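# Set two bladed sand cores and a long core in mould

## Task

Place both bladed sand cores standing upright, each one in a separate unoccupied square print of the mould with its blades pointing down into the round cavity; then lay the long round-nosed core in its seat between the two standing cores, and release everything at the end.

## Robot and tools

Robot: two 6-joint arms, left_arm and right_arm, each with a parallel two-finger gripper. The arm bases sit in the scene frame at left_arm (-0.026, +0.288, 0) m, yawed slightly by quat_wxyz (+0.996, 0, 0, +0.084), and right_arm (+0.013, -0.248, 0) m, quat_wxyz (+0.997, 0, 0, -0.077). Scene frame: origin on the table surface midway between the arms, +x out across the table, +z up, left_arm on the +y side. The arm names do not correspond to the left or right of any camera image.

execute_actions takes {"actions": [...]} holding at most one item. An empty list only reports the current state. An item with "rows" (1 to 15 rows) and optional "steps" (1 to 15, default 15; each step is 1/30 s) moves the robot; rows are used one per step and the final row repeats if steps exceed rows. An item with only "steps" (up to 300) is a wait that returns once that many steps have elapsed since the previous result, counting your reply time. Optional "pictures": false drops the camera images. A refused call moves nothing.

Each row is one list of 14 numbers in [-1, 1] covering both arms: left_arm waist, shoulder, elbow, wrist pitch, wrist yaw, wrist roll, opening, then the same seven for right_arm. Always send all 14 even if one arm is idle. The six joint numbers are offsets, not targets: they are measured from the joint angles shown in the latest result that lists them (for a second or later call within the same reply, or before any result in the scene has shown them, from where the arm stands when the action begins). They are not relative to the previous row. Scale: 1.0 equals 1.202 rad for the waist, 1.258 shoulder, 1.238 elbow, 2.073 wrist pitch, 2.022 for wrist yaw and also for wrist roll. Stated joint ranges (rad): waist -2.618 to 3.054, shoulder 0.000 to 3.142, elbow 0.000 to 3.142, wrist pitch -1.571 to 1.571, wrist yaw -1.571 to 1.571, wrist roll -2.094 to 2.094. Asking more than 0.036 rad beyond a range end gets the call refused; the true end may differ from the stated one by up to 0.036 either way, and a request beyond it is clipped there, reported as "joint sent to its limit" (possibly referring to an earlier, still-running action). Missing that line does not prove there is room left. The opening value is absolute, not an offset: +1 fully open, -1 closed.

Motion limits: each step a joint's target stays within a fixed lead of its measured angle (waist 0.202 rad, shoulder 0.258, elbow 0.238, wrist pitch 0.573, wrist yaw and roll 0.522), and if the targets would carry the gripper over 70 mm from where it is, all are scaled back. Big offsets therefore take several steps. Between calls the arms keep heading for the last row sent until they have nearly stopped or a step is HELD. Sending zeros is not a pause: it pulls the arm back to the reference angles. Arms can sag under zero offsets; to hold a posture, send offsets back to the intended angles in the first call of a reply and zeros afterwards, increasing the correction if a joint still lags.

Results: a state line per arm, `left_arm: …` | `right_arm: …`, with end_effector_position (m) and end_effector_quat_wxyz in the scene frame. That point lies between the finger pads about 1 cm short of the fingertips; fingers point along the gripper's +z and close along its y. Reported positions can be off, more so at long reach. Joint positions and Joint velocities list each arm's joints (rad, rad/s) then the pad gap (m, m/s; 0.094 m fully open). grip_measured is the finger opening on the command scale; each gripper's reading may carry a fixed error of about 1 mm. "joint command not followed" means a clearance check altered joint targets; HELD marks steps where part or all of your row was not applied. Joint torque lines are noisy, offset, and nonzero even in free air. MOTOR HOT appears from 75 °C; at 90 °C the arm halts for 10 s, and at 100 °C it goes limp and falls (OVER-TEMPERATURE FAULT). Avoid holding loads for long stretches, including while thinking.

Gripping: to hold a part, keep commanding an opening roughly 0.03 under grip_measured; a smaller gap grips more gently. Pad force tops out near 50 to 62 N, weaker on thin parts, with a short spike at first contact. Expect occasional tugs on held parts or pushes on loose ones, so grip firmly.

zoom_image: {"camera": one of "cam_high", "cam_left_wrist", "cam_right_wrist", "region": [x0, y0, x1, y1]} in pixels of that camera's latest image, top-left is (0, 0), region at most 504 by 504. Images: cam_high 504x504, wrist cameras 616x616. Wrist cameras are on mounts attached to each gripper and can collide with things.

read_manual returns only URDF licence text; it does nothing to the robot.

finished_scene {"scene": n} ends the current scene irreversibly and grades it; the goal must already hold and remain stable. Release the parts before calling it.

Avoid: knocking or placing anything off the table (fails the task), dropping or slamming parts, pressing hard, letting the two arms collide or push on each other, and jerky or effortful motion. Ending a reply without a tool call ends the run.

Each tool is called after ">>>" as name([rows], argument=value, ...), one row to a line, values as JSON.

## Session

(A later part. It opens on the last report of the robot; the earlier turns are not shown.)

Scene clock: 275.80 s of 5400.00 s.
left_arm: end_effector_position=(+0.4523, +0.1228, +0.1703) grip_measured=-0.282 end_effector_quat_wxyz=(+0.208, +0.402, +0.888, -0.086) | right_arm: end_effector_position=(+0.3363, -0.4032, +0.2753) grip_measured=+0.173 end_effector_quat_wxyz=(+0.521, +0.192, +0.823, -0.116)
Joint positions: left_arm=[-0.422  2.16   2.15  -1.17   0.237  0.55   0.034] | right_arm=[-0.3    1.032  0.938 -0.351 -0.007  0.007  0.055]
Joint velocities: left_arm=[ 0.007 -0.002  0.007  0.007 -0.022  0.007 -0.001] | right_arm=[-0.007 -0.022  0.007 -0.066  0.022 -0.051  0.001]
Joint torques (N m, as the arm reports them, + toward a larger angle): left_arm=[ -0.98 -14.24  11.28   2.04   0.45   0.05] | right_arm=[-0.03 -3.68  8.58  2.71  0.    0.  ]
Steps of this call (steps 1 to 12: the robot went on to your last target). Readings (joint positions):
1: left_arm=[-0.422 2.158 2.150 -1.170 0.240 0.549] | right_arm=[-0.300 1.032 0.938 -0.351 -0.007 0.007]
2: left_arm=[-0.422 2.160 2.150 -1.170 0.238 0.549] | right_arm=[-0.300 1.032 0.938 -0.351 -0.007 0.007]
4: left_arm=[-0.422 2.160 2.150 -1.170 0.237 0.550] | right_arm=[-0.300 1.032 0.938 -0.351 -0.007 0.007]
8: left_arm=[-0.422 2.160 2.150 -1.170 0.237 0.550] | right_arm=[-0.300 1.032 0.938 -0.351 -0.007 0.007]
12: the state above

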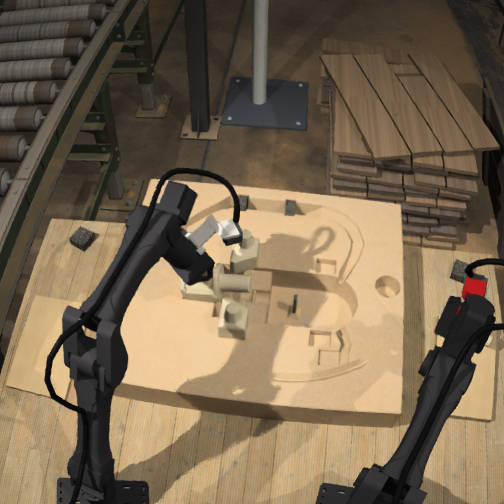

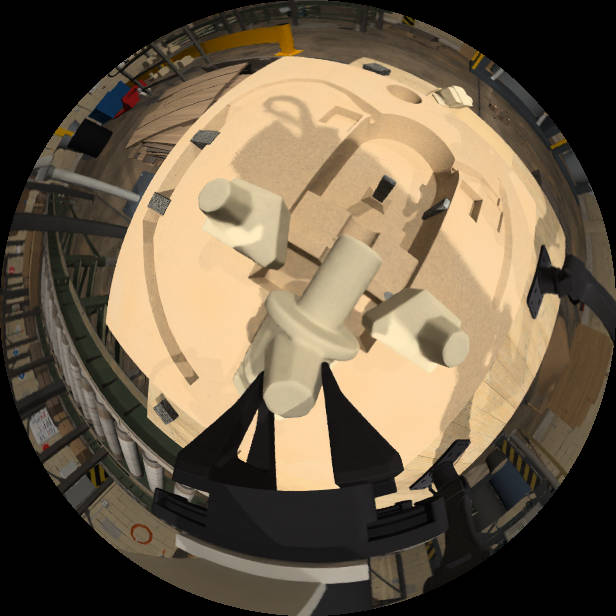

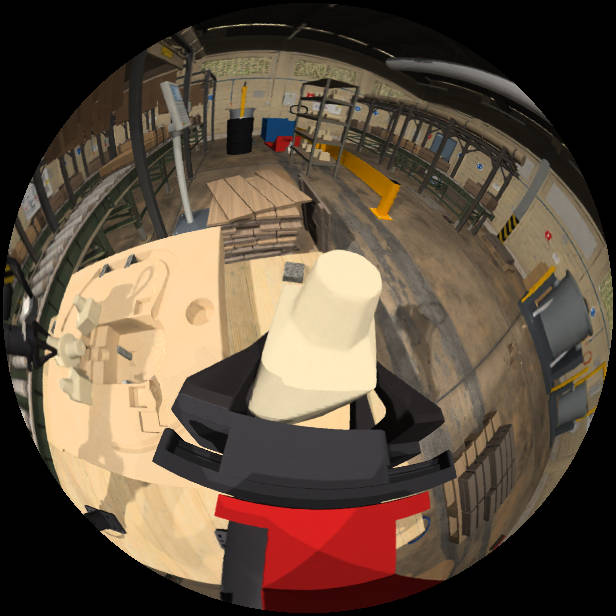

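>>> execute_actions([
  {"rows":[[-0.022,-0.045,0.04,0.042,0.012,0,-0.35,0,-0.02,0.015,0.04,0,0,0.1]]},
])

>>> zoom_image(camera="cam_high", region=[140, 220, 300, 350])

>>> zoom_image(camera="cam_left_wrist", region=[200, 160, 460, 420])

Scene clock: 284.27 s of 5400.00 s.
left_arm: end_effector_position=(+0.4519, +0.1145, +0.1710) grip_measured=-0.282 end_effector_quat_wxyz=(+0.212, +0.410, +0.883, -0.083) | right_arm: end_effector_position=(+0.3363, -0.4032, +0.2753) grip_measured=+0.173 end_effector_quat_wxyz=(+0.521, +0.192, +0.823, -0.116)
Joint positions: left_arm=[-0.44   2.16   2.15  -1.159  0.229  0.55   0.034] | right_arm=[-0.3    1.032  0.938 -0.351 -0.007  0.007  0.055]
Joint velocities: left_arm=[-0.002 -0.012 -0.012 -0.051 -0.037 -0.007 -0.001] | right_arm=[-0.002 -0.022 -0.007  0.051  0.007  0.007 -0.001]
Joint torques (N m, as the arm reports them, + toward a larger angle): left_arm=[ -0.71 -15.91  10.79   2.36   0.44   0.02] | right_arm=[ 0.02 -3.77  8.58  2.72 -0.01 -0.01]
Steps of this call (steps 1 to 15: the robot went on to your last target; steps 16 to 90: nothing new was sent; then 4.97 s passed at rest; steps 91 to 105: all 15 steps of this action). Readings (joint positions):
91: left_arm=[-0.423 2.160 2.150 -1.169 0.236 0.550] | right_arm=[-0.300 1.032 0.938 -0.351 -0.007 0.007]
92: left_arm=[-0.425 2.160 2.150 -1.167 0.233 0.550] | right_arm=[-0.300 1.032 0.938 -0.351 -0.007 0.007]
94: left_arm=[-0.430 2.160 2.150 -1.164 0.229 0.550] | right_arm=[-0.300 1.032 0.938 -0.351 -0.007 0.007]
98: left_arm=[-0.439 2.160 2.150 -1.160 0.229 0.550] | right_arm=[-0.300 1.032 0.938 -0.351 -0.007 0.007]
105: the state above

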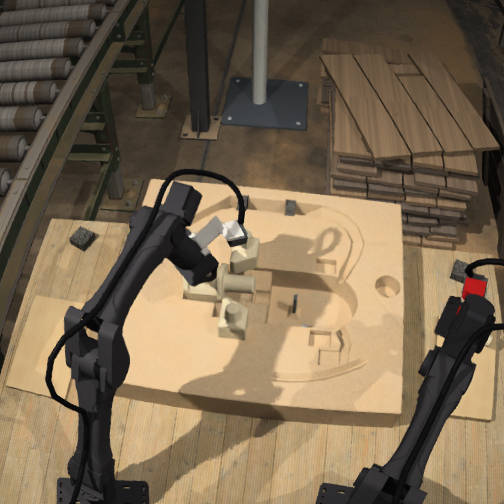

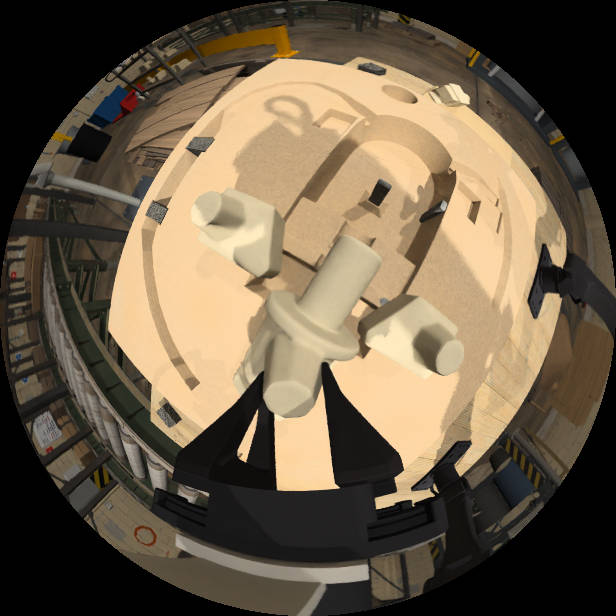

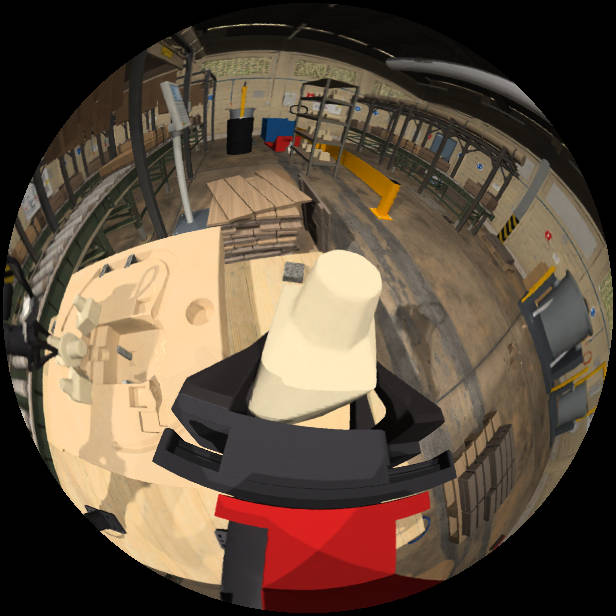

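Region (140, 220, 300, 350) of cam_high's 504x504 image, scaled by 3.150, with more detail than that image has; it fills the top 410 rows of this view, and the rest is white.

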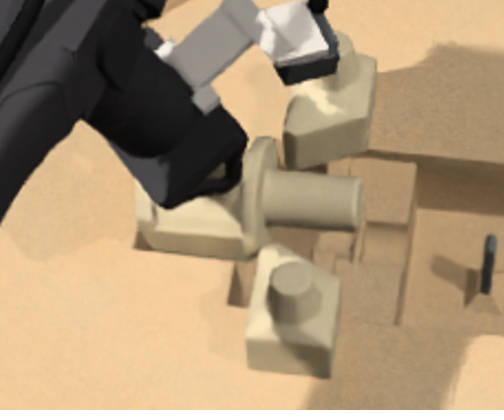

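Region (200, 160, 460, 420) of cam_left_wrist's 616x616 image, scaled by 1.938, with more detail than that image has.

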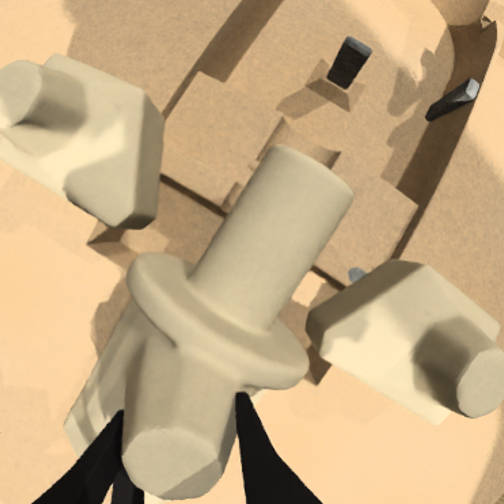

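>>> execute_actions([
  {"rows":[[0.008,-0.04,0.04,0.05,0.02,-0.022,-0.35,0,-0.02,0.015,0.04,0,0,0.1],[0.008,-0.04,0.04,0.05,0.02,-0.022,-0.35,0,-0.02,0.015,0.04,0,0,0.1],[0.008,-0.04,0.04,0.05,0.02,-0.022,-0.35,0,-0.02,0.015,0.04,0,0,0.1],[0.008,-0.03,0.04,0.05,0.02,-0.022,-0.35,0,-0.02,0.015,0.04,0,0,0.1],[0.008,-0.02,0.04,0.05,0.02,-0.022,-0.35,0,-0.02,0.015,0.04,0,0,0.1],[0.008,-0.015,0.04,0.05,0.02,-0.022,-0.35,0,-0.02,0.015,0.04,0,0,0.1],[0.008,-0.01,0.04,0.05,0.02,-0.022,-0.35,0,-0.02,0.015,0.04,0,0,0.1],[0.008,-0.004,0.04,0.05,0.02,-0.022,-0.35,0,-0.02,0.015,0.04,0,0,0.1]]},
])

>>> zoom_image(camera="cam_high", region=[140, 220, 300, 350])

>>> zoom_image(camera="cam_left_wrist", region=[200, 160, 460, 420])

Scene clock: 293.43 s of 5400.00 s.
left_arm: end_effector_position=(+0.4585, +0.1125, +0.1609) grip_measured=-0.282 end_effector_quat_wxyz=(+0.210, +0.393, +0.891, -0.088) | right_arm: end_effector_position=(+0.3363, -0.4032, +0.2753) grip_measured=+0.173 end_effector_quat_wxyz=(+0.521, +0.192, +0.823, -0.116)
Joint positions: left_arm=[-0.44   2.186  2.15  -1.134  0.23   0.512  0.034] | right_arm=[-0.3    1.032  0.938 -0.351 -0.007  0.007  0.055]
Joint velocities: left_arm=[-0.007  0.042  0.027 -0.037  0.066  0.037 -0.   ] | right_arm=[ 0.012  0.017 -0.017  0.081  0.051  0.007  0.001]
Joint torques (N m, as the arm reports them, + toward a larger angle): left_arm=[  0.98 -14.25  10.82   2.38   0.51  -0.05] | right_arm=[-0.01 -3.76  8.54  2.71 -0.02 -0.01]
Steps of this call (steps 1 to 15: the robot went on to your last target; steps 16 to 90: nothing new was sent; then 5.67 s passed at rest; steps 91 to 105: all 15 steps of this action). Readings (joint positions):
91: left_arm=[-0.440 2.160 2.150 -1.157 0.229 0.544] | right_arm=[-0.300 1.032 0.938 -0.351 -0.007 0.007]
92: left_arm=[-0.440 2.160 2.150 -1.155 0.229 0.538] | right_arm=[-0.300 1.032 0.938 -0.351 -0.007 0.007]
94: left_arm=[-0.440 2.160 2.150 -1.148 0.229 0.528] | right_arm=[-0.300 1.032 0.938 -0.351 -0.007 0.007]
98: left_arm=[-0.440 2.164 2.150 -1.136 0.229 0.518] | right_arm=[-0.300 1.032 0.938 -0.351 -0.007 0.007]
105: the state above

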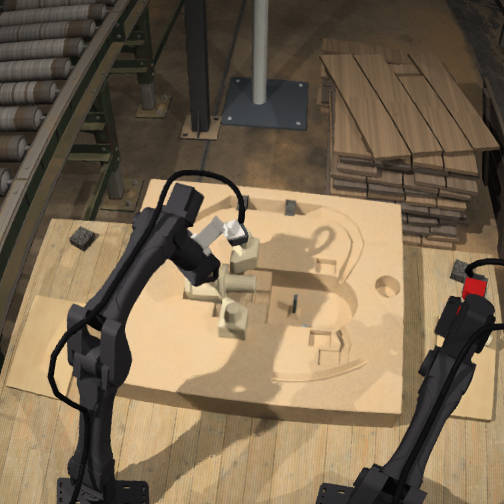

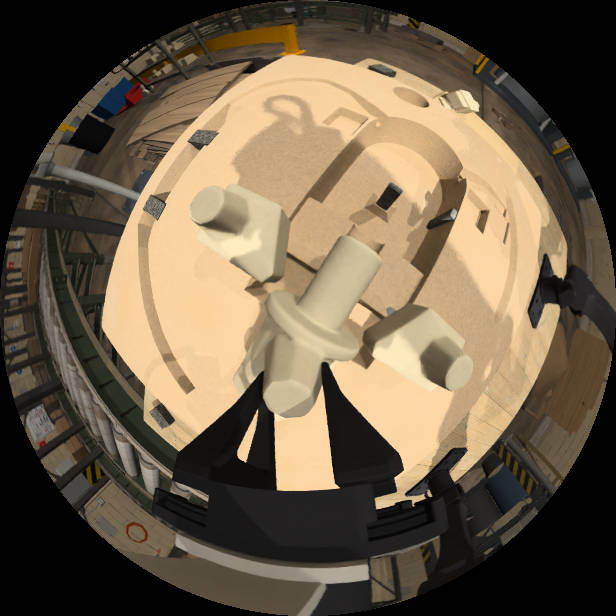

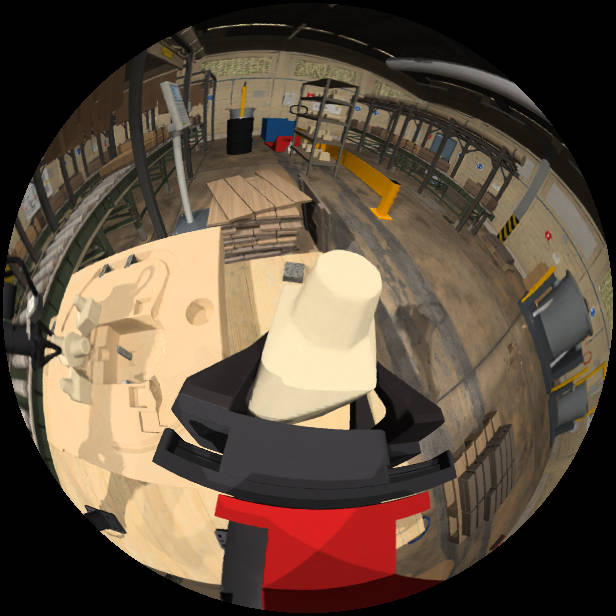

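Region (140, 220, 300, 350) of cam_high's 504x504 image, scaled by 3.150, with more detail than that image has; it fills the top 410 rows of this view, and the rest is white.

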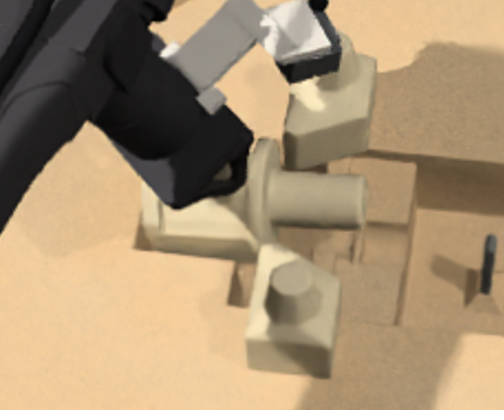

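Region (200, 160, 460, 420) of cam_left_wrist's 616x616 image, scaled by 1.938, with more detail than that image has.

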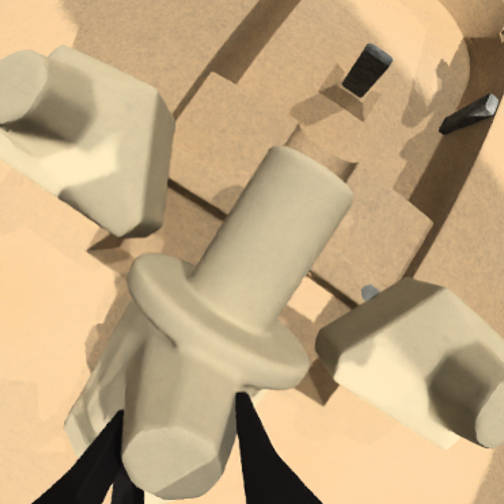

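>>> execute_actions([
  {"rows":[[0.016,-0.035,0.04,0.017,0.015,0.022,-0.35,0,-0.02,0.015,0.04,0,0,0.1],[0.016,-0.035,0.04,0.017,0.015,0.022,-0.35,0,-0.02,0.015,0.04,0,0,0.1],[0.016,-0.035,0.04,0.017,0.015,0.022,-0.35,0,-0.02,0.015,0.04,0,0,0.1],[0.016,-0.03,0.04,0.017,0.015,0.022,-0.35,0,-0.02,0.015,0.04,0,0,0.1],[0.016,-0.02,0.04,0.017,0.015,0.022,-0.35,0,-0.02,0.015,0.04,0,0,0.1],[0.016,-0.015,0.04,0.017,0.015,0.022,-0.35,0,-0.02,0.015,0.04,0,0,0.1],[0.016,-0.01,0.04,0.017,0.015,0.022,-0.35,0,-0.02,0.015,0.04,0,0,0.1],[0.016,-0.004,0.04,0.017,0.015,0.022,-0.35,0,-0.02,0.015,0.04,0,0,0.1]]},
])

>>> zoom_image(camera="cam_high", region=[140, 220, 300, 350])

>>> zoom_image(camera="cam_left_wrist", region=[200, 160, 460, 420])

Scene clock: 304.37 s of 5400.00 s.
left_arm: end_effector_position=(+0.4583, +0.1178, +0.1460) grip_measured=-0.282 end_effector_quat_wxyz=(+0.192, +0.405, +0.890, -0.086) | right_arm: end_effector_position=(+0.3363, -0.4032, +0.2753) grip_measured=+0.173 end_effector_quat_wxyz=(+0.521, +0.192, +0.823, -0.116)
Joint positions: left_arm=[-0.431  2.214  2.15  -1.147  0.23   0.551  0.034] | right_arm=[-0.3    1.032  0.938 -0.351 -0.007  0.007  0.055]
Joint velocities: left_arm=[ 0.002  0.042  0.002 -0.022 -0.007 -0.007  0.001] | right_arm=[-0.012  0.007 -0.017 -0.007 -0.022 -0.051 -0.   ]
Joint torques (N m, as the arm reports them, + toward a larger angle): left_arm=[  0.95 -14.63  10.79   1.96   0.42   0.05] | right_arm=[-0.01 -3.75  8.58  2.71  0.    0.  ]
Steps of this call (steps 1 to 15: the robot went on to your last target; steps 16 to 90: nothing new was sent; then 7.43 s passed at rest; steps 91 to 105: all 15 steps of this action). Readings (joint positions):
91: left_arm=[-0.440 2.187 2.150 -1.136 0.230 0.516] | right_arm=[-0.300 1.032 0.938 -0.351 -0.007 0.007]
92: left_arm=[-0.439 2.187 2.150 -1.139 0.230 0.524] | right_arm=[-0.300 1.032 0.938 -0.351 -0.007 0.007]
94: left_arm=[-0.436 2.187 2.150 -1.142 0.230 0.534] | right_arm=[-0.300 1.032 0.938 -0.351 -0.007 0.007]
98: left_arm=[-0.431 2.191 2.150 -1.146 0.230 0.545] | right_arm=[-0.300 1.032 0.938 -0.351 -0.007 0.007]
105: the state above

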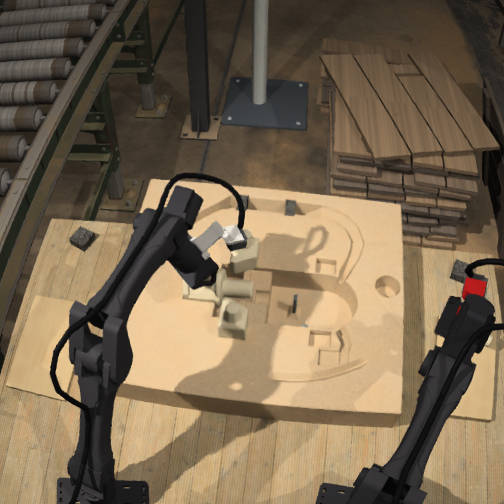

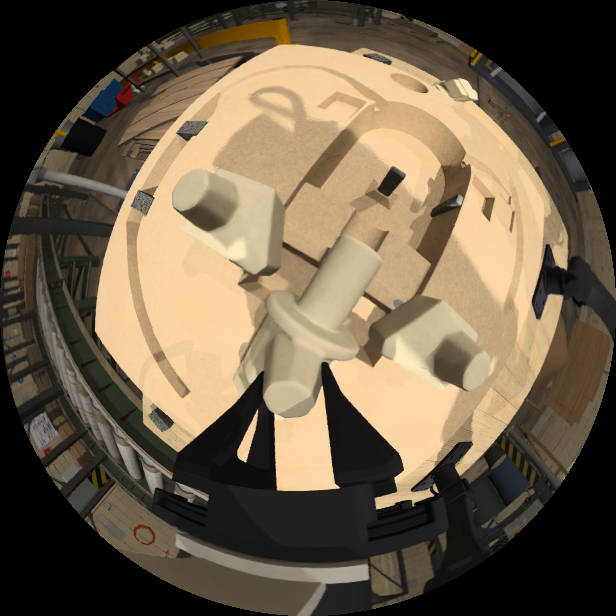

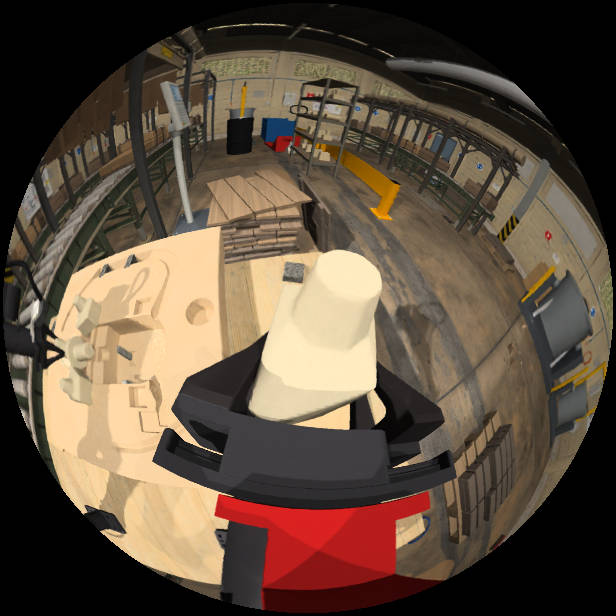

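Region (140, 220, 300, 350) of cam_high's 504x504 image, scaled by 3.150, with more detail than that image has; it fills the top 410 rows of this view, and the rest is white.

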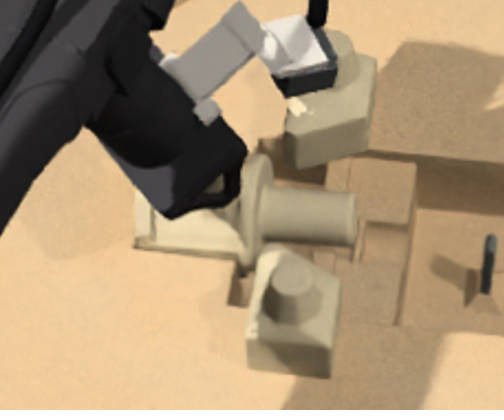

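Region (200, 160, 460, 420) of cam_left_wrist's 616x616 image, scaled by 1.938, with more detail than that image has.

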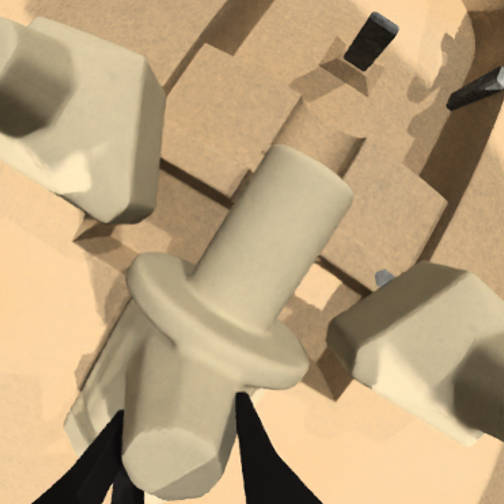

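Going in well. Lower more.

>>> execute_actions([
  {"rows":[[-0.008,-0.03,0.04,0.03,0.02,0,-0.35,0,-0.02,0.015,0.04,0,0,0.1],[-0.008,-0.025,0.04,0.03,0.02,0,-0.35,0,-0.02,0.015,0.04,0,0,0.1],[-0.008,-0.02,0.04,0.03,0.02,0,-0.35,0,-0.02,0.015,0.04,0,0,0.1],[-0.008,-0.015,0.04,0.035,0.02,0,-0.35,0,-0.02,0.015,0.04,0,0,0.1],[-0.008,-0.01,0.04,0.035,0.02,0,-0.35,0,-0.02,0.015,0.04,0,0,0.1],[-0.008,-0.005,0.04,0.035,0.02,0,-0.35,0,-0.02,0.015,0.04,0,0,0.1]]},
])

>>> zoom_image(camera="cam_high", region=[140, 220, 300, 350])

Scene clock: 312.80 s of 5400.00 s.
left_arm: end_effector_position=(+0.4605, +0.1164, +0.1394) grip_measured=-0.282 end_effector_quat_wxyz=(+0.190, +0.406, +0.890, -0.088) | right_arm: end_effector_position=(+0.3363, -0.4032, +0.2753) grip_measured=+0.173 end_effector_quat_wxyz=(+0.521, +0.192, +0.823, -0.116)
Joint positions: left_arm=[-0.431  2.229  2.15  -1.137  0.233  0.552  0.034] | right_arm=[-0.3    1.032  0.938 -0.351 -0.007  0.007  0.055]
Joint velocities: left_arm=[ 0.002 -0.012 -0.007  0.022  0.066  0.007  0.001] | right_arm=[ 0.012  0.027  0.007 -0.022 -0.095  0.022 -0.001]
Joint torques (N m, as the arm reports them, + toward a larger angle): left_arm=[ -0.83 -13.54  10.82   2.09   0.52  -0.02] | right_arm=[ 0.   -3.76  8.53  2.71  0.    0.  ]
Steps of this call (steps 1 to 15: the robot went on to your last target; steps 16 to 90: nothing new was sent; then 4.93 s passed at rest; steps 91 to 105: all 15 steps of this action). Readings (joint positions):
91: left_arm=[-0.431 2.215 2.150 -1.147 0.229 0.552] | right_arm=[-0.300 1.032 0.938 -0.351 -0.007 0.007]
92: left_arm=[-0.431 2.215 2.150 -1.147 0.229 0.552] | right_arm=[-0.300 1.032 0.938 -0.351 -0.007 0.007]
94: left_arm=[-0.431 2.215 2.150 -1.147 0.229 0.552] | right_arm=[-0.300 1.032 0.938 -0.351 -0.007 0.007]
98: left_arm=[-0.431 2.224 2.150 -1.144 0.230 0.552] | right_arm=[-0.300 1.032 0.938 -0.351 -0.007 0.007]
105: the state above

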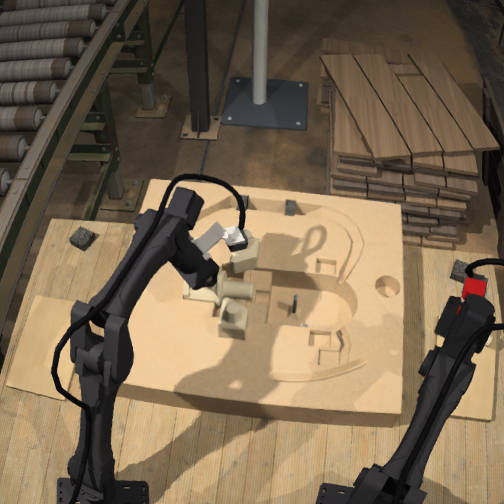

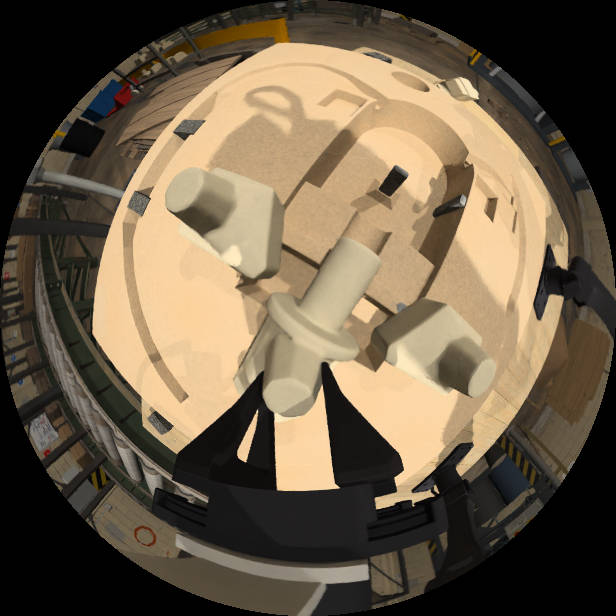

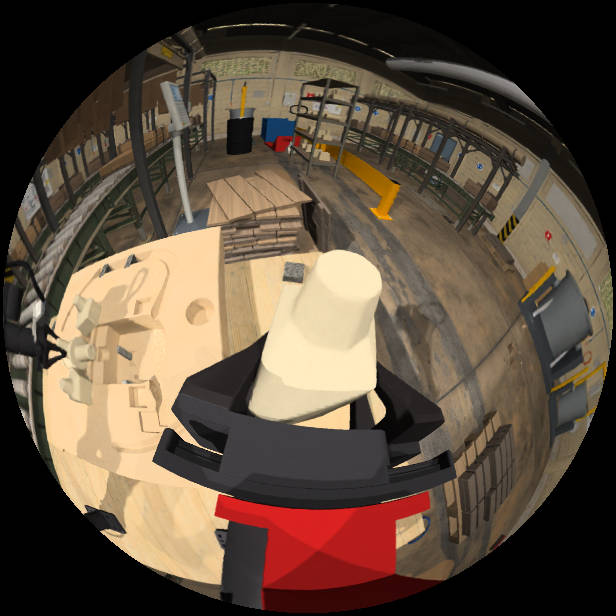

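Region (140, 220, 300, 350) of cam_high's 504x504 image, scaled by 3.150, with more detail than that image has; it fills the top 410 rows of this view, and the rest is white.

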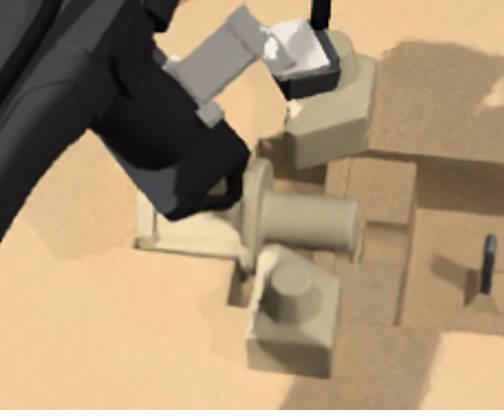

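>>> execute_actions([
  {"rows":[[0,-0.02,0.03,0.015,0.01,0,-0.3,0,-0.02,0.015,0.04,0,0,0.1],[0,-0.02,0.03,0.015,0.01,0,-0.25,0,-0.02,0.015,0.04,0,0,0.1],[0,-0.02,0.03,0.015,0.01,0,-0.2,0,-0.02,0.015,0.04,0,0,0.1],[0,-0.02,0.03,0.015,0.01,0,-0.1,0,-0.02,0.015,0.04,0,0,0.1],[0,-0.02,0.03,0.015,0.01,0,0,0,-0.02,0.015,0.04,0,0,0.1],[0,-0.02,0.03,0.015,0.01,0,0.1,0,-0.02,0.015,0.04,0,0,0.1],[0,-0.04,0.03,0.01,0.01,0,0.1,0,-0.02,0.015,0.04,0,0,0.1],[0,-0.06,0.03,0,0,0,0.1,0,-0.02,0.015,0.04,0,0,0.1],[0,-0.08,0.03,0,0,0,0.1,0,-0.02,0.015,0.04,0,0,0.1],[0,-0.1,0.03,0,0,0,0.1,0,-0.02,0.015,0.04,0,0,0.1],[0,-0.13,0.03,0,0,0,0.1,0,-0.02,0.015,0.04,0,0,0.1],[0,-0.16,0.03,0,0,0,0.1,0,-0.02,0.015,0.04,0,0,0.1],[0,-0.19,0.03,0,0,0,0.1,0,-0.02,0.015,0.04,0,0,0.1],[0,-0.22,0.03,0,0,0,0.1,0,-0.02,0.015,0.04,0,0,0.1]]},
], pictures=false)

>>> execute_actions([
  {"steps":10},
])

>>> zoom_image(camera="cam_left_wrist", region=[180, 200, 460, 480])

Scene clock: 325.23 s of 5400.00 s.
left_arm: end_effector_position=(+0.4504, +0.1199, +0.2315) grip_measured=+0.098 end_effector_quat_wxyz=(+0.282, +0.407, +0.866, -0.070) | right_arm: end_effector_position=(+0.3363, -0.4032, +0.2753) grip_measured=+0.173 end_effector_quat_wxyz=(+0.521, +0.192, +0.823, -0.116)
Joint positions: left_arm=[-0.431  2.043  2.15  -1.129  0.228  0.552  0.052] | right_arm=[-0.3    1.032  0.938 -0.351 -0.007  0.007  0.055]
Joint velocities: left_arm=[-0.022 -1.038  0.012 -0.022 -0.081 -0.051  0.   ] | right_arm=[-0.012  0.017 -0.007 -0.037  0.007 -0.022 -0.001]
Joint torques (N m, as the arm reports them, + toward a larger angle): left_arm=[ -0.01 -12.37   9.65   1.65   0.18   0.02] | right_arm=[ 0.01 -3.75  8.53  2.7  -0.02 -0.01]
Steps of this call (steps 1 to 15: the robot went on to your last target; steps 16 to 90: nothing new was sent; then 8.93 s passed at rest; steps 91 to 105: all 15 steps of this action). Readings (joint positions):
91: left_arm=[-0.431 2.229 2.150 -1.138 0.233 0.552] | right_arm=[-0.300 1.032 0.938 -0.351 -0.007 0.007]
92: left_arm=[-0.431 2.229 2.150 -1.138 0.232 0.552] | right_arm=[-0.300 1.032 0.938 -0.351 -0.007 0.007]
94: left_arm=[-0.431 2.229 2.150 -1.134 0.232 0.552] | right_arm=[-0.300 1.032 0.938 -0.351 -0.007 0.007]
98: left_arm=[-0.431 2.215 2.150 -1.125 0.233 0.552] | right_arm=[-0.300 1.032 0.938 -0.351 -0.007 0.007]
105: the state above

Scene clock: 325.57 s of 5400.00 s.
left_arm: end_effector_position=(+0.4399, +0.1227, +0.2968) grip_measured=+0.098 end_effector_quat_wxyz=(+0.351, +0.405, +0.842, -0.057) | right_arm: end_effector_position=(+0.3363, -0.4032, +0.2753) grip_measured=+0.173 end_effector_quat_wxyz=(+0.521, +0.192, +0.823, -0.116)
Joint positions: left_arm=[-0.431  1.936  2.185 -1.122  0.228  0.552  0.052] | right_arm=[-0.3    1.032  0.938 -0.351 -0.007  0.007  0.055]
Joint velocities: left_arm=[-0.002  0.144  0.012 -0.066 -0.081 -0.007 -0.001] | right_arm=[ 0.007 -0.017  0.007 -0.007 -0.051  0.007 -0.001]
Joint torques (N m, as the arm reports them, + toward a larger angle): left_arm=[ 0.04 -8.88  6.62  1.81  0.18  0.01] | right_arm=[-0.04 -3.71  8.59  2.72 -0.01 -0.02]
Steps of this call (steps 1 to 10: the robot went on to your last target). Readings (joint positions):
1: left_arm=[-0.431 2.009 2.152 -1.129 0.228 0.552] | right_arm=[-0.300 1.032 0.938 -0.351 -0.007 0.007]
2: left_arm=[-0.431 1.980 2.159 -1.129 0.228 0.552] | right_arm=[-0.300 1.032 0.938 -0.351 -0.007 0.007]
4: left_arm=[-0.431 1.940 2.177 -1.126 0.228 0.552] | right_arm=[-0.300 1.032 0.938 -0.351 -0.007 0.007]
8: left_arm=[-0.431 1.926 2.185 -1.122 0.228 0.552] | right_arm=[-0.300 1.032 0.938 -0.351 -0.007 0.007]
10: the state above

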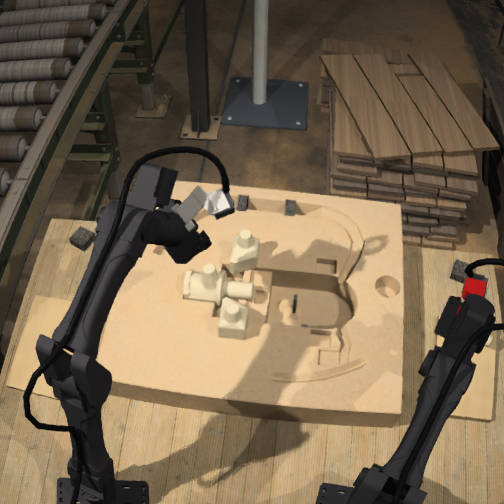

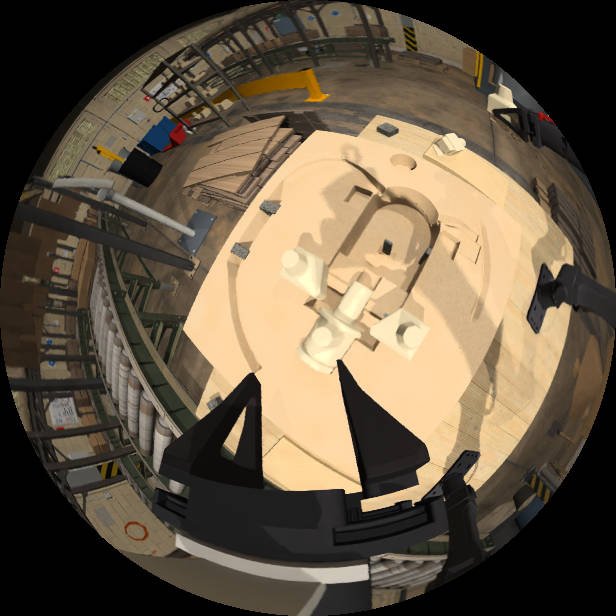

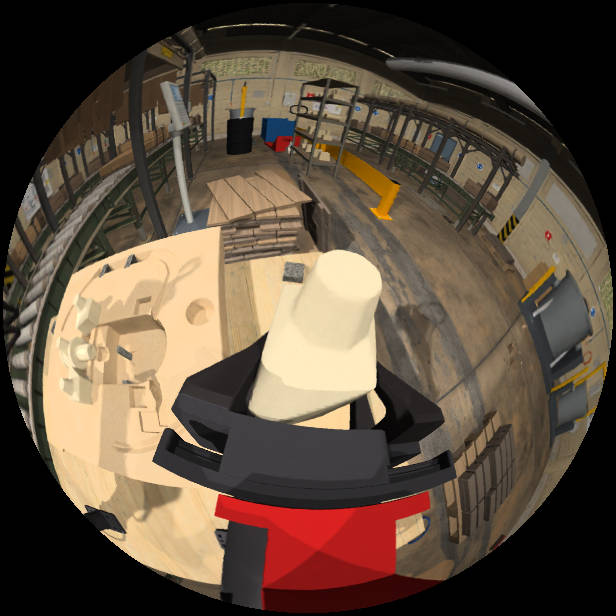

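Region (180, 200, 460, 480) of cam_left_wrist's 616x616 image, scaled by 1.800, with more detail than that image has.

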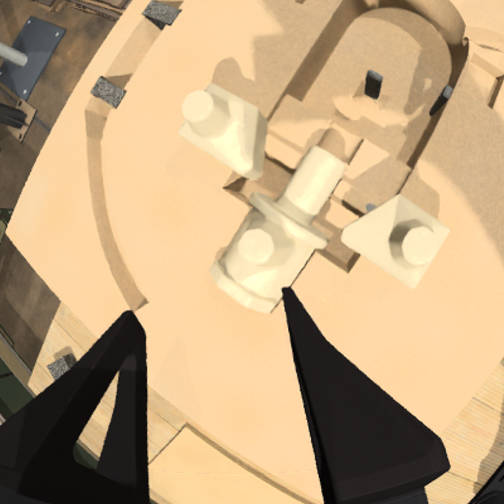

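>>> execute_actions([
  {"rows":[[0.02,-0.02,0,0,0,0,0.1,0.04,0,0.03,0.05,0.01,0,0.1],[0.04,-0.03,-0.01,0,0,0,0.1,0.08,0.03,0.04,0.07,0.02,0.01,0.1],[0.06,-0.04,-0.02,0,0,0,0.1,0.12,0.06,0.055,0.09,0.03,0.01,0.1],[0.08,-0.05,-0.03,0,0,0,0.1,0.16,0.1,0.07,0.11,0.04,0.02,0.1],[0.1,-0.06,-0.04,0,0,0,0.1,0.2,0.135,0.085,0.13,0.05,0.02,0.1],[0.1,-0.07,-0.05,0,0,0,0.1,0.24,0.17,0.1,0.15,0.06,0.03,0.1],[0.1,-0.08,-0.06,0,0,0,0.1,0.28,0.21,0.115,0.17,0.07,0.03,0.1],[0.1,-0.09,-0.08,0,0,0,0.1,0.32,0.25,0.13,0.19,0.08,0.04,0.1],[0.1,-0.1,-0.1,0,0,0,0.1,0.36,0.29,0.145,0.21,0.09,0.04,0.1],[0.1,-0.1,-0.12,0,0,0,0.1,0.4,0.33,0.16,0.23,0.1,0.05,0.1],[0.1,-0.1,-0.14,0,0,0,0.1,0.44,0.37,0.175,0.25,0.11,0.053,0.1],[0.1,-0.1,-0.15,0,0,0,0.1,0.48,0.41,0.19,0.27,0.12,0.053,0.1],[0.1,-0.1,-0.15,0,0,0,0.1,0.52,0.44,0.205,0.29,0.13,0.053,0.1],[0.1,-0.1,-0.15,0,0,0,0.1,0.56,0.47,0.205,0.29,0.14,0.053,0.1],[0.1,-0.1,-0.15,0,0,0,0.1,0.6,0.5,0.205,0.29,0.152,0.053,0.1]]},
], pictures=false)

>>> execute_actions([
  {"steps":25},
])

>>> zoom_image(camera="cam_high", region=[170, 180, 400, 350])

>>> zoom_image(camera="cam_left_wrist", region=[280, 80, 520, 320])

Scene clock: 345.03 s of 5400.00 s.
left_arm: end_effector_position=(+0.4246, +0.1897, +0.2965) grip_measured=+0.098 end_effector_quat_wxyz=(+0.343, +0.349, +0.871, -0.033) | right_arm: end_effector_position=(+0.5151, -0.2038, +0.2335) grip_measured=+0.173 end_effector_quat_wxyz=(+0.561, +0.030, +0.827, -0.020)
Joint positions: left_arm=[-0.303  1.807  2.027 -1.116  0.219  0.552  0.052] | right_arm=[0.316 1.61  1.143 0.079 0.216 0.089 0.055]
Joint velocities: left_arm=[-0.022  0.017 -0.271 -0.066 -0.037 -0.007  0.001] | right_arm=[ 1.365  1.223  0.281  0.872  0.608  0.095 -0.001]
Joint torques (N m, as the arm reports them, + toward a larger angle): left_arm=[-0.64 -8.2   5.53  1.9   0.23  0.  ] | right_arm=[ 2.03 -8.41  9.44  2.3  -0.16  0.09]
Steps of this call (steps 1 to 30: the robot went on to your last target; steps 31 to 90: nothing new was sent; then 15.97 s passed at rest; steps 91 to 105: all 15 steps of this action). Readings (joint positions):
91: left_arm=[-0.430 1.948 2.185 -1.122 0.228 0.552] | right_arm=[-0.295 1.032 0.938 -0.349 -0.001 0.007]
92: left_arm=[-0.426 1.944 2.185 -1.122 0.228 0.552] | right_arm=[-0.277 1.035 0.938 -0.344 0.013 0.010]
94: left_arm=[-0.402 1.928 2.176 -1.121 0.230 0.552] | right_arm=[-0.206 1.072 0.953 -0.314 0.044 0.017]
98: left_arm=[-0.318 1.867 2.134 -1.119 0.224 0.552] | right_arm=[-0.013 1.253 1.028 -0.182 0.095 0.042]
105: the state above

Scene clock: 345.87 s of 5400.00 s.
left_arm: end_effector_position=(+0.4238, +0.1898, +0.2901) grip_measured=+0.098 end_effector_quat_wxyz=(+0.335, +0.349, +0.874, -0.035) | right_arm: end_effector_position=(+0.5264, -0.1566, +0.2084) grip_measured=+0.174 end_effector_quat_wxyz=(+0.562, +0.011, +0.827, -0.014)
Joint positions: left_arm=[-0.303  1.81   2.014 -1.117  0.219  0.552  0.052] | right_arm=[0.425 1.709 1.151 0.164 0.286 0.105 0.055]
Joint velocities: left_arm=[-0.022 -0.002 -0.012  0.007  0.007 -0.007 -0.001] | right_arm=[-0.002 -0.002  0.017  0.022 -0.022 -0.066 -0.001]
Joint torques (N m, as the arm reports them, + toward a larger angle): left_arm=[-0.73 -8.24  5.39  1.87  0.23  0.01] | right_arm=[ -0.36 -10.88   9.89   2.73   0.25   0.11]
Steps of this call (steps 1 to 25: the robot went on to your last target). Readings (joint positions):
1: left_arm=[-0.303 1.808 2.020 -1.117 0.219 0.552] | right_arm=[0.360 1.647 1.150 0.105 0.228 0.092]
2: left_arm=[-0.303 1.809 2.015 -1.117 0.219 0.552] | right_arm=[0.398 1.676 1.151 0.121 0.231 0.094]
4: left_arm=[-0.303 1.810 2.014 -1.117 0.219 0.552] | right_arm=[0.443 1.707 1.151 0.121 0.231 0.096]
8: left_arm=[-0.303 1.810 2.014 -1.117 0.219 0.552] | right_arm=[0.442 1.712 1.151 0.133 0.250 0.100]
25: the state above

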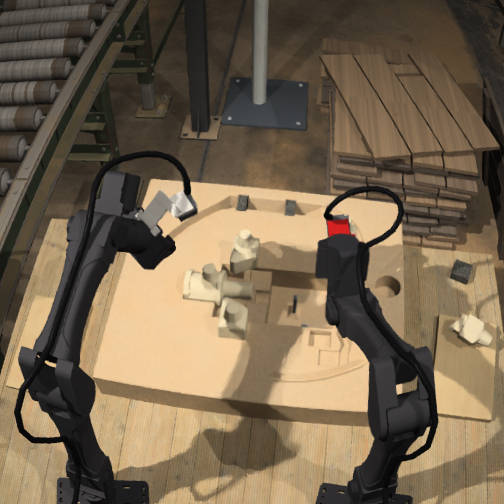

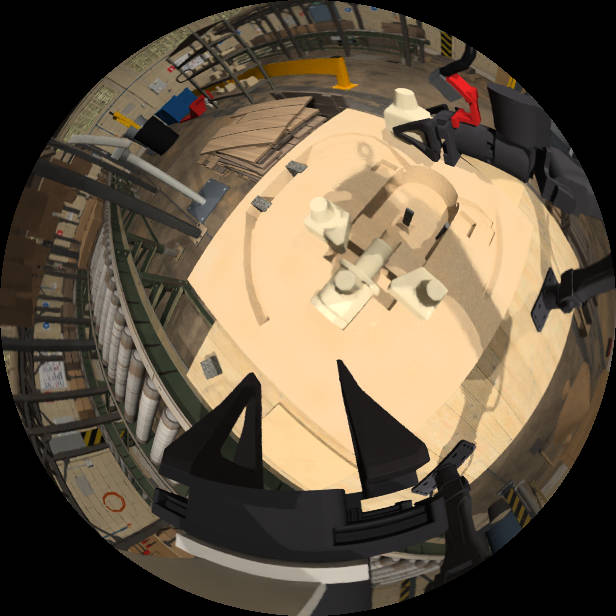

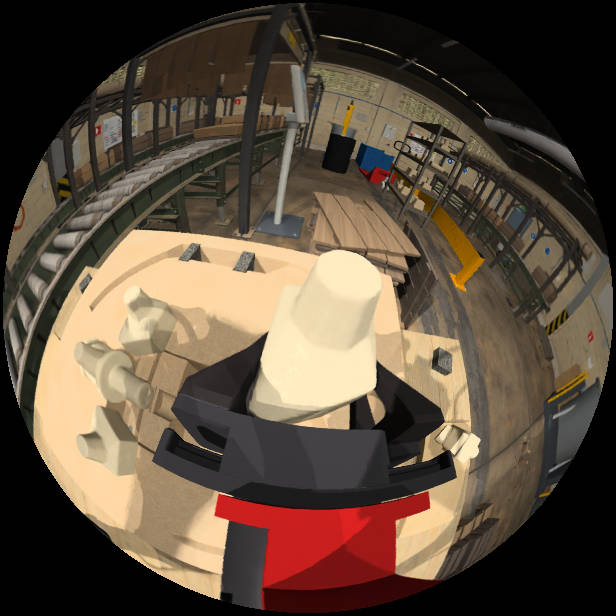

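Region (170, 180, 400, 350) of cam_high's 504x504 image, scaled by 2.191, with more detail than that image has; it fills the top 373 rows of this view, and the rest is white.

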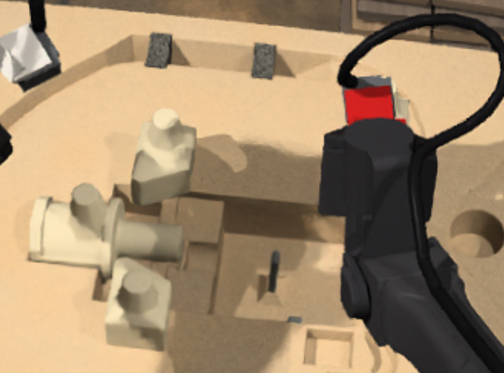

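Region (280, 80, 520, 320) of cam_left_wrist's 616x616 image, scaled by 2.100, with more detail than that image has.

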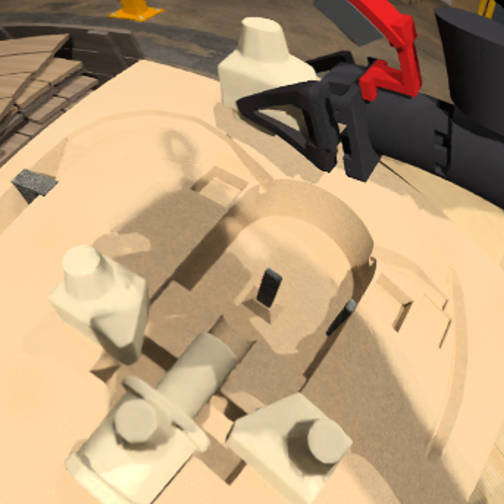

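>>> execute_actions([
  {"rows":[[0,0,0.01,0,0.03,0,0.1,0.01,-0.03,0.02,0.05,0.01,0,0.1],[0,0,0.01,0,0.06,0,0.1,0.015,-0.02,0.01,0.06,0.015,0.01,0.1],[0,0,0.01,0,0.09,0,0.1,0.023,-0.01,0,0.07,0.022,0.01,0.1],[0,0.01,0.01,0,0.12,0,0.1,0.023,0,-0.005,0.08,0.022,0.01,0.1],[0,0.02,0.01,0,0.15,0,0.1,0.023,0.01,-0.01,0.09,0.022,0.01,0.1],[0,0.03,0.01,0,0.18,0,0.1,0.023,0.02,-0.015,0.1,0.022,0.01,0.1],[0,0.04,0.01,0,0.2,0,0.1,0.023,0.03,-0.02,0.11,0.022,0.01,0.1],[0,0.05,0.01,0,0.2,0,0.1,0.023,0.04,-0.028,0.12,0.022,0.01,0.1],[0,0.06,0.01,0,0.2,0,0.1,0.023,0.05,-0.034,0.13,0.022,0.01,0.1],[0,0.06,0.01,0,0.2,0,0.1,0.023,0.06,-0.04,0.136,0.022,0.01,0.1]]},
], pictures=false)

>>> execute_actions([
  {"steps":15},
])

>>> zoom_image(camera="cam_high", region=[260, 190, 400, 330])

>>> zoom_image(camera="cam_left_wrist", region=[250, 100, 450, 300])

Scene clock: 366.70 s of 5400.00 s.
left_arm: end_effector_position=(+0.4155, +0.1327, +0.2743) grip_measured=+0.098 end_effector_quat_wxyz=(+0.323, +0.385, +0.839, -0.208) | right_arm: end_effector_position=(+0.5344, -0.1479, +0.1679) grip_measured=+0.173 end_effector_quat_wxyz=(+0.566, +0.014, +0.824, -0.015)
Joint positions: left_arm=[-0.303  1.891  2.014 -1.116  0.572  0.552  0.052] | right_arm=[0.446 1.808 1.085 0.338 0.313 0.114 0.055]
Joint velocities: left_arm=[-0.002  0.032  0.017  0.022  0.183 -0.051  0.001] | right_arm=[-0.012  0.149 -0.125 -0.037 -0.007 -0.066 -0.   ]
Joint torques (N m, as the arm reports them, + toward a larger angle): left_arm=[ 0.04 -9.72  7.66  1.71  0.58  0.  ] | right_arm=[  0.71 -10.25   8.47   2.95   0.28   0.13]
Steps of this call (steps 1 to 15: the robot went on to your last target; steps 16 to 90: nothing new was sent; then 17.33 s passed at rest; steps 91 to 105: all 15 steps of this action). Readings (joint positions):
91: left_arm=[-0.303 1.810 2.014 -1.117 0.225 0.552] | right_arm=[0.425 1.709 1.151 0.166 0.286 0.105]
92: left_arm=[-0.303 1.810 2.014 -1.117 0.240 0.552] | right_arm=[0.426 1.709 1.151 0.170 0.289 0.106]
94: left_arm=[-0.303 1.810 2.014 -1.117 0.297 0.552] | right_arm=[0.432 1.709 1.145 0.192 0.301 0.110]
98: left_arm=[-0.303 1.827 2.014 -1.117 0.462 0.552] | right_arm=[0.444 1.734 1.130 0.270 0.310 0.113]
105: the state above

Scene clock: 367.20 s of 5400.00 s.
left_arm: end_effector_position=(+0.4135, +0.1287, +0.2765) grip_measured=+0.098 end_effector_quat_wxyz=(+0.325, +0.387, +0.834, -0.221) | right_arm: end_effector_position=(+0.5354, -0.1480, +0.1675) grip_measured=+0.173 end_effector_quat_wxyz=(+0.571, +0.016, +0.821, -0.015)
Joint positions: left_arm=[-0.303  1.891  2.014 -1.116  0.601  0.552  0.052] | right_arm=[0.446 1.814 1.079 0.36  0.315 0.115 0.055]
Joint velocities: left_arm=[-0.007  0.007  0.002 -0.022  0.037  0.022 -0.001] | right_arm=[ 0.002 -0.017 -0.007 -0.095  0.007 -0.022 -0.   ]
Joint torques (N m, as the arm reports them, + toward a larger angle): left_arm=[ 0.1  -9.45  7.72  1.74  0.51  0.01] | right_arm=[  0.62 -10.12   8.3    2.72   0.25   0.12]
Steps of this call (steps 1 to 15: the robot went on to your last target). Readings (joint positions):
1: left_arm=[-0.303 1.891 2.014 -1.116 0.577 0.552] | right_arm=[0.446 1.812 1.082 0.338 0.313 0.114]
2: left_arm=[-0.303 1.891 2.014 -1.116 0.582 0.552] | right_arm=[0.446 1.814 1.080 0.338 0.313 0.114]
4: left_arm=[-0.303 1.891 2.014 -1.116 0.590 0.552] | right_arm=[0.446 1.814 1.079 0.340 0.314 0.114]
8: left_arm=[-0.303 1.891 2.014 -1.116 0.597 0.552] | right_arm=[0.446 1.814 1.079 0.356 0.314 0.115]
15: the state above

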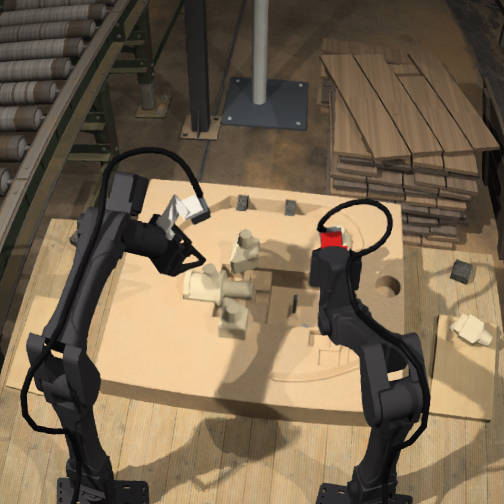

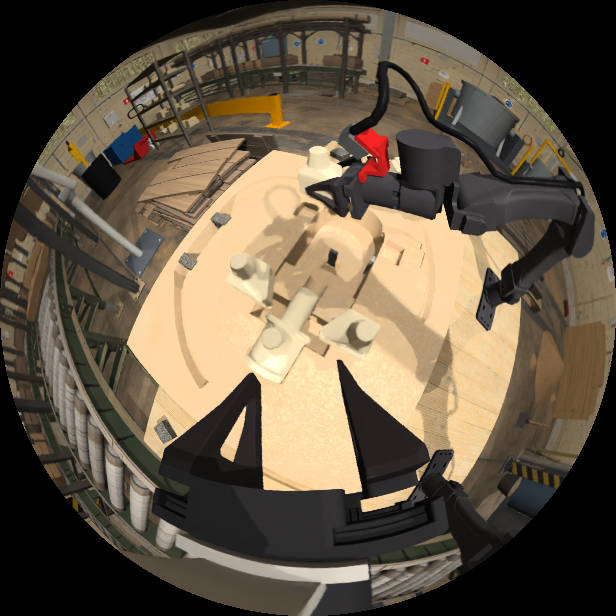

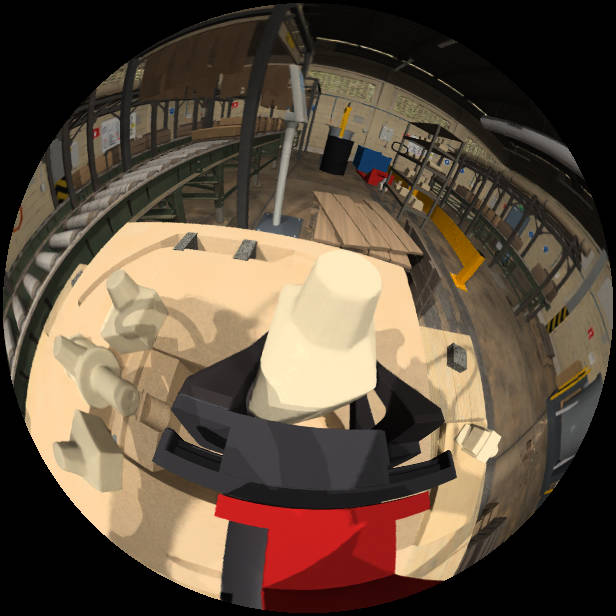

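Region (260, 190, 400, 330) of cam_high's 504x504 image, scaled by 3.600, with more detail than that image has.

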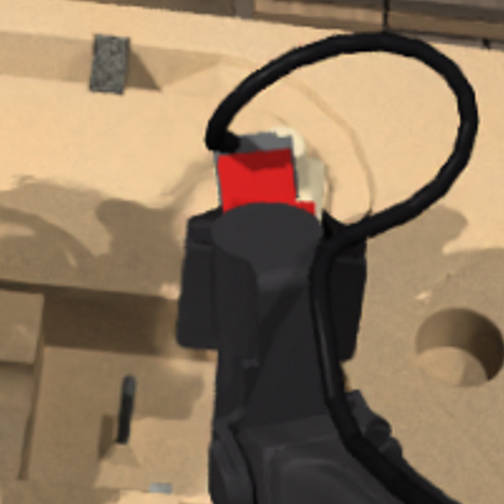

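Region (250, 100, 450, 300) of cam_left_wrist's 616x616 image, scaled by 2.520, with more detail than that image has.

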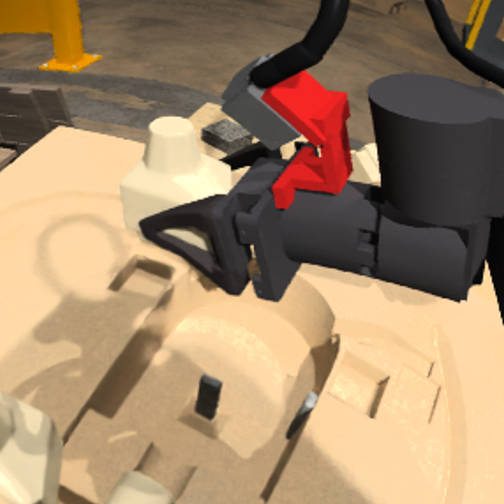

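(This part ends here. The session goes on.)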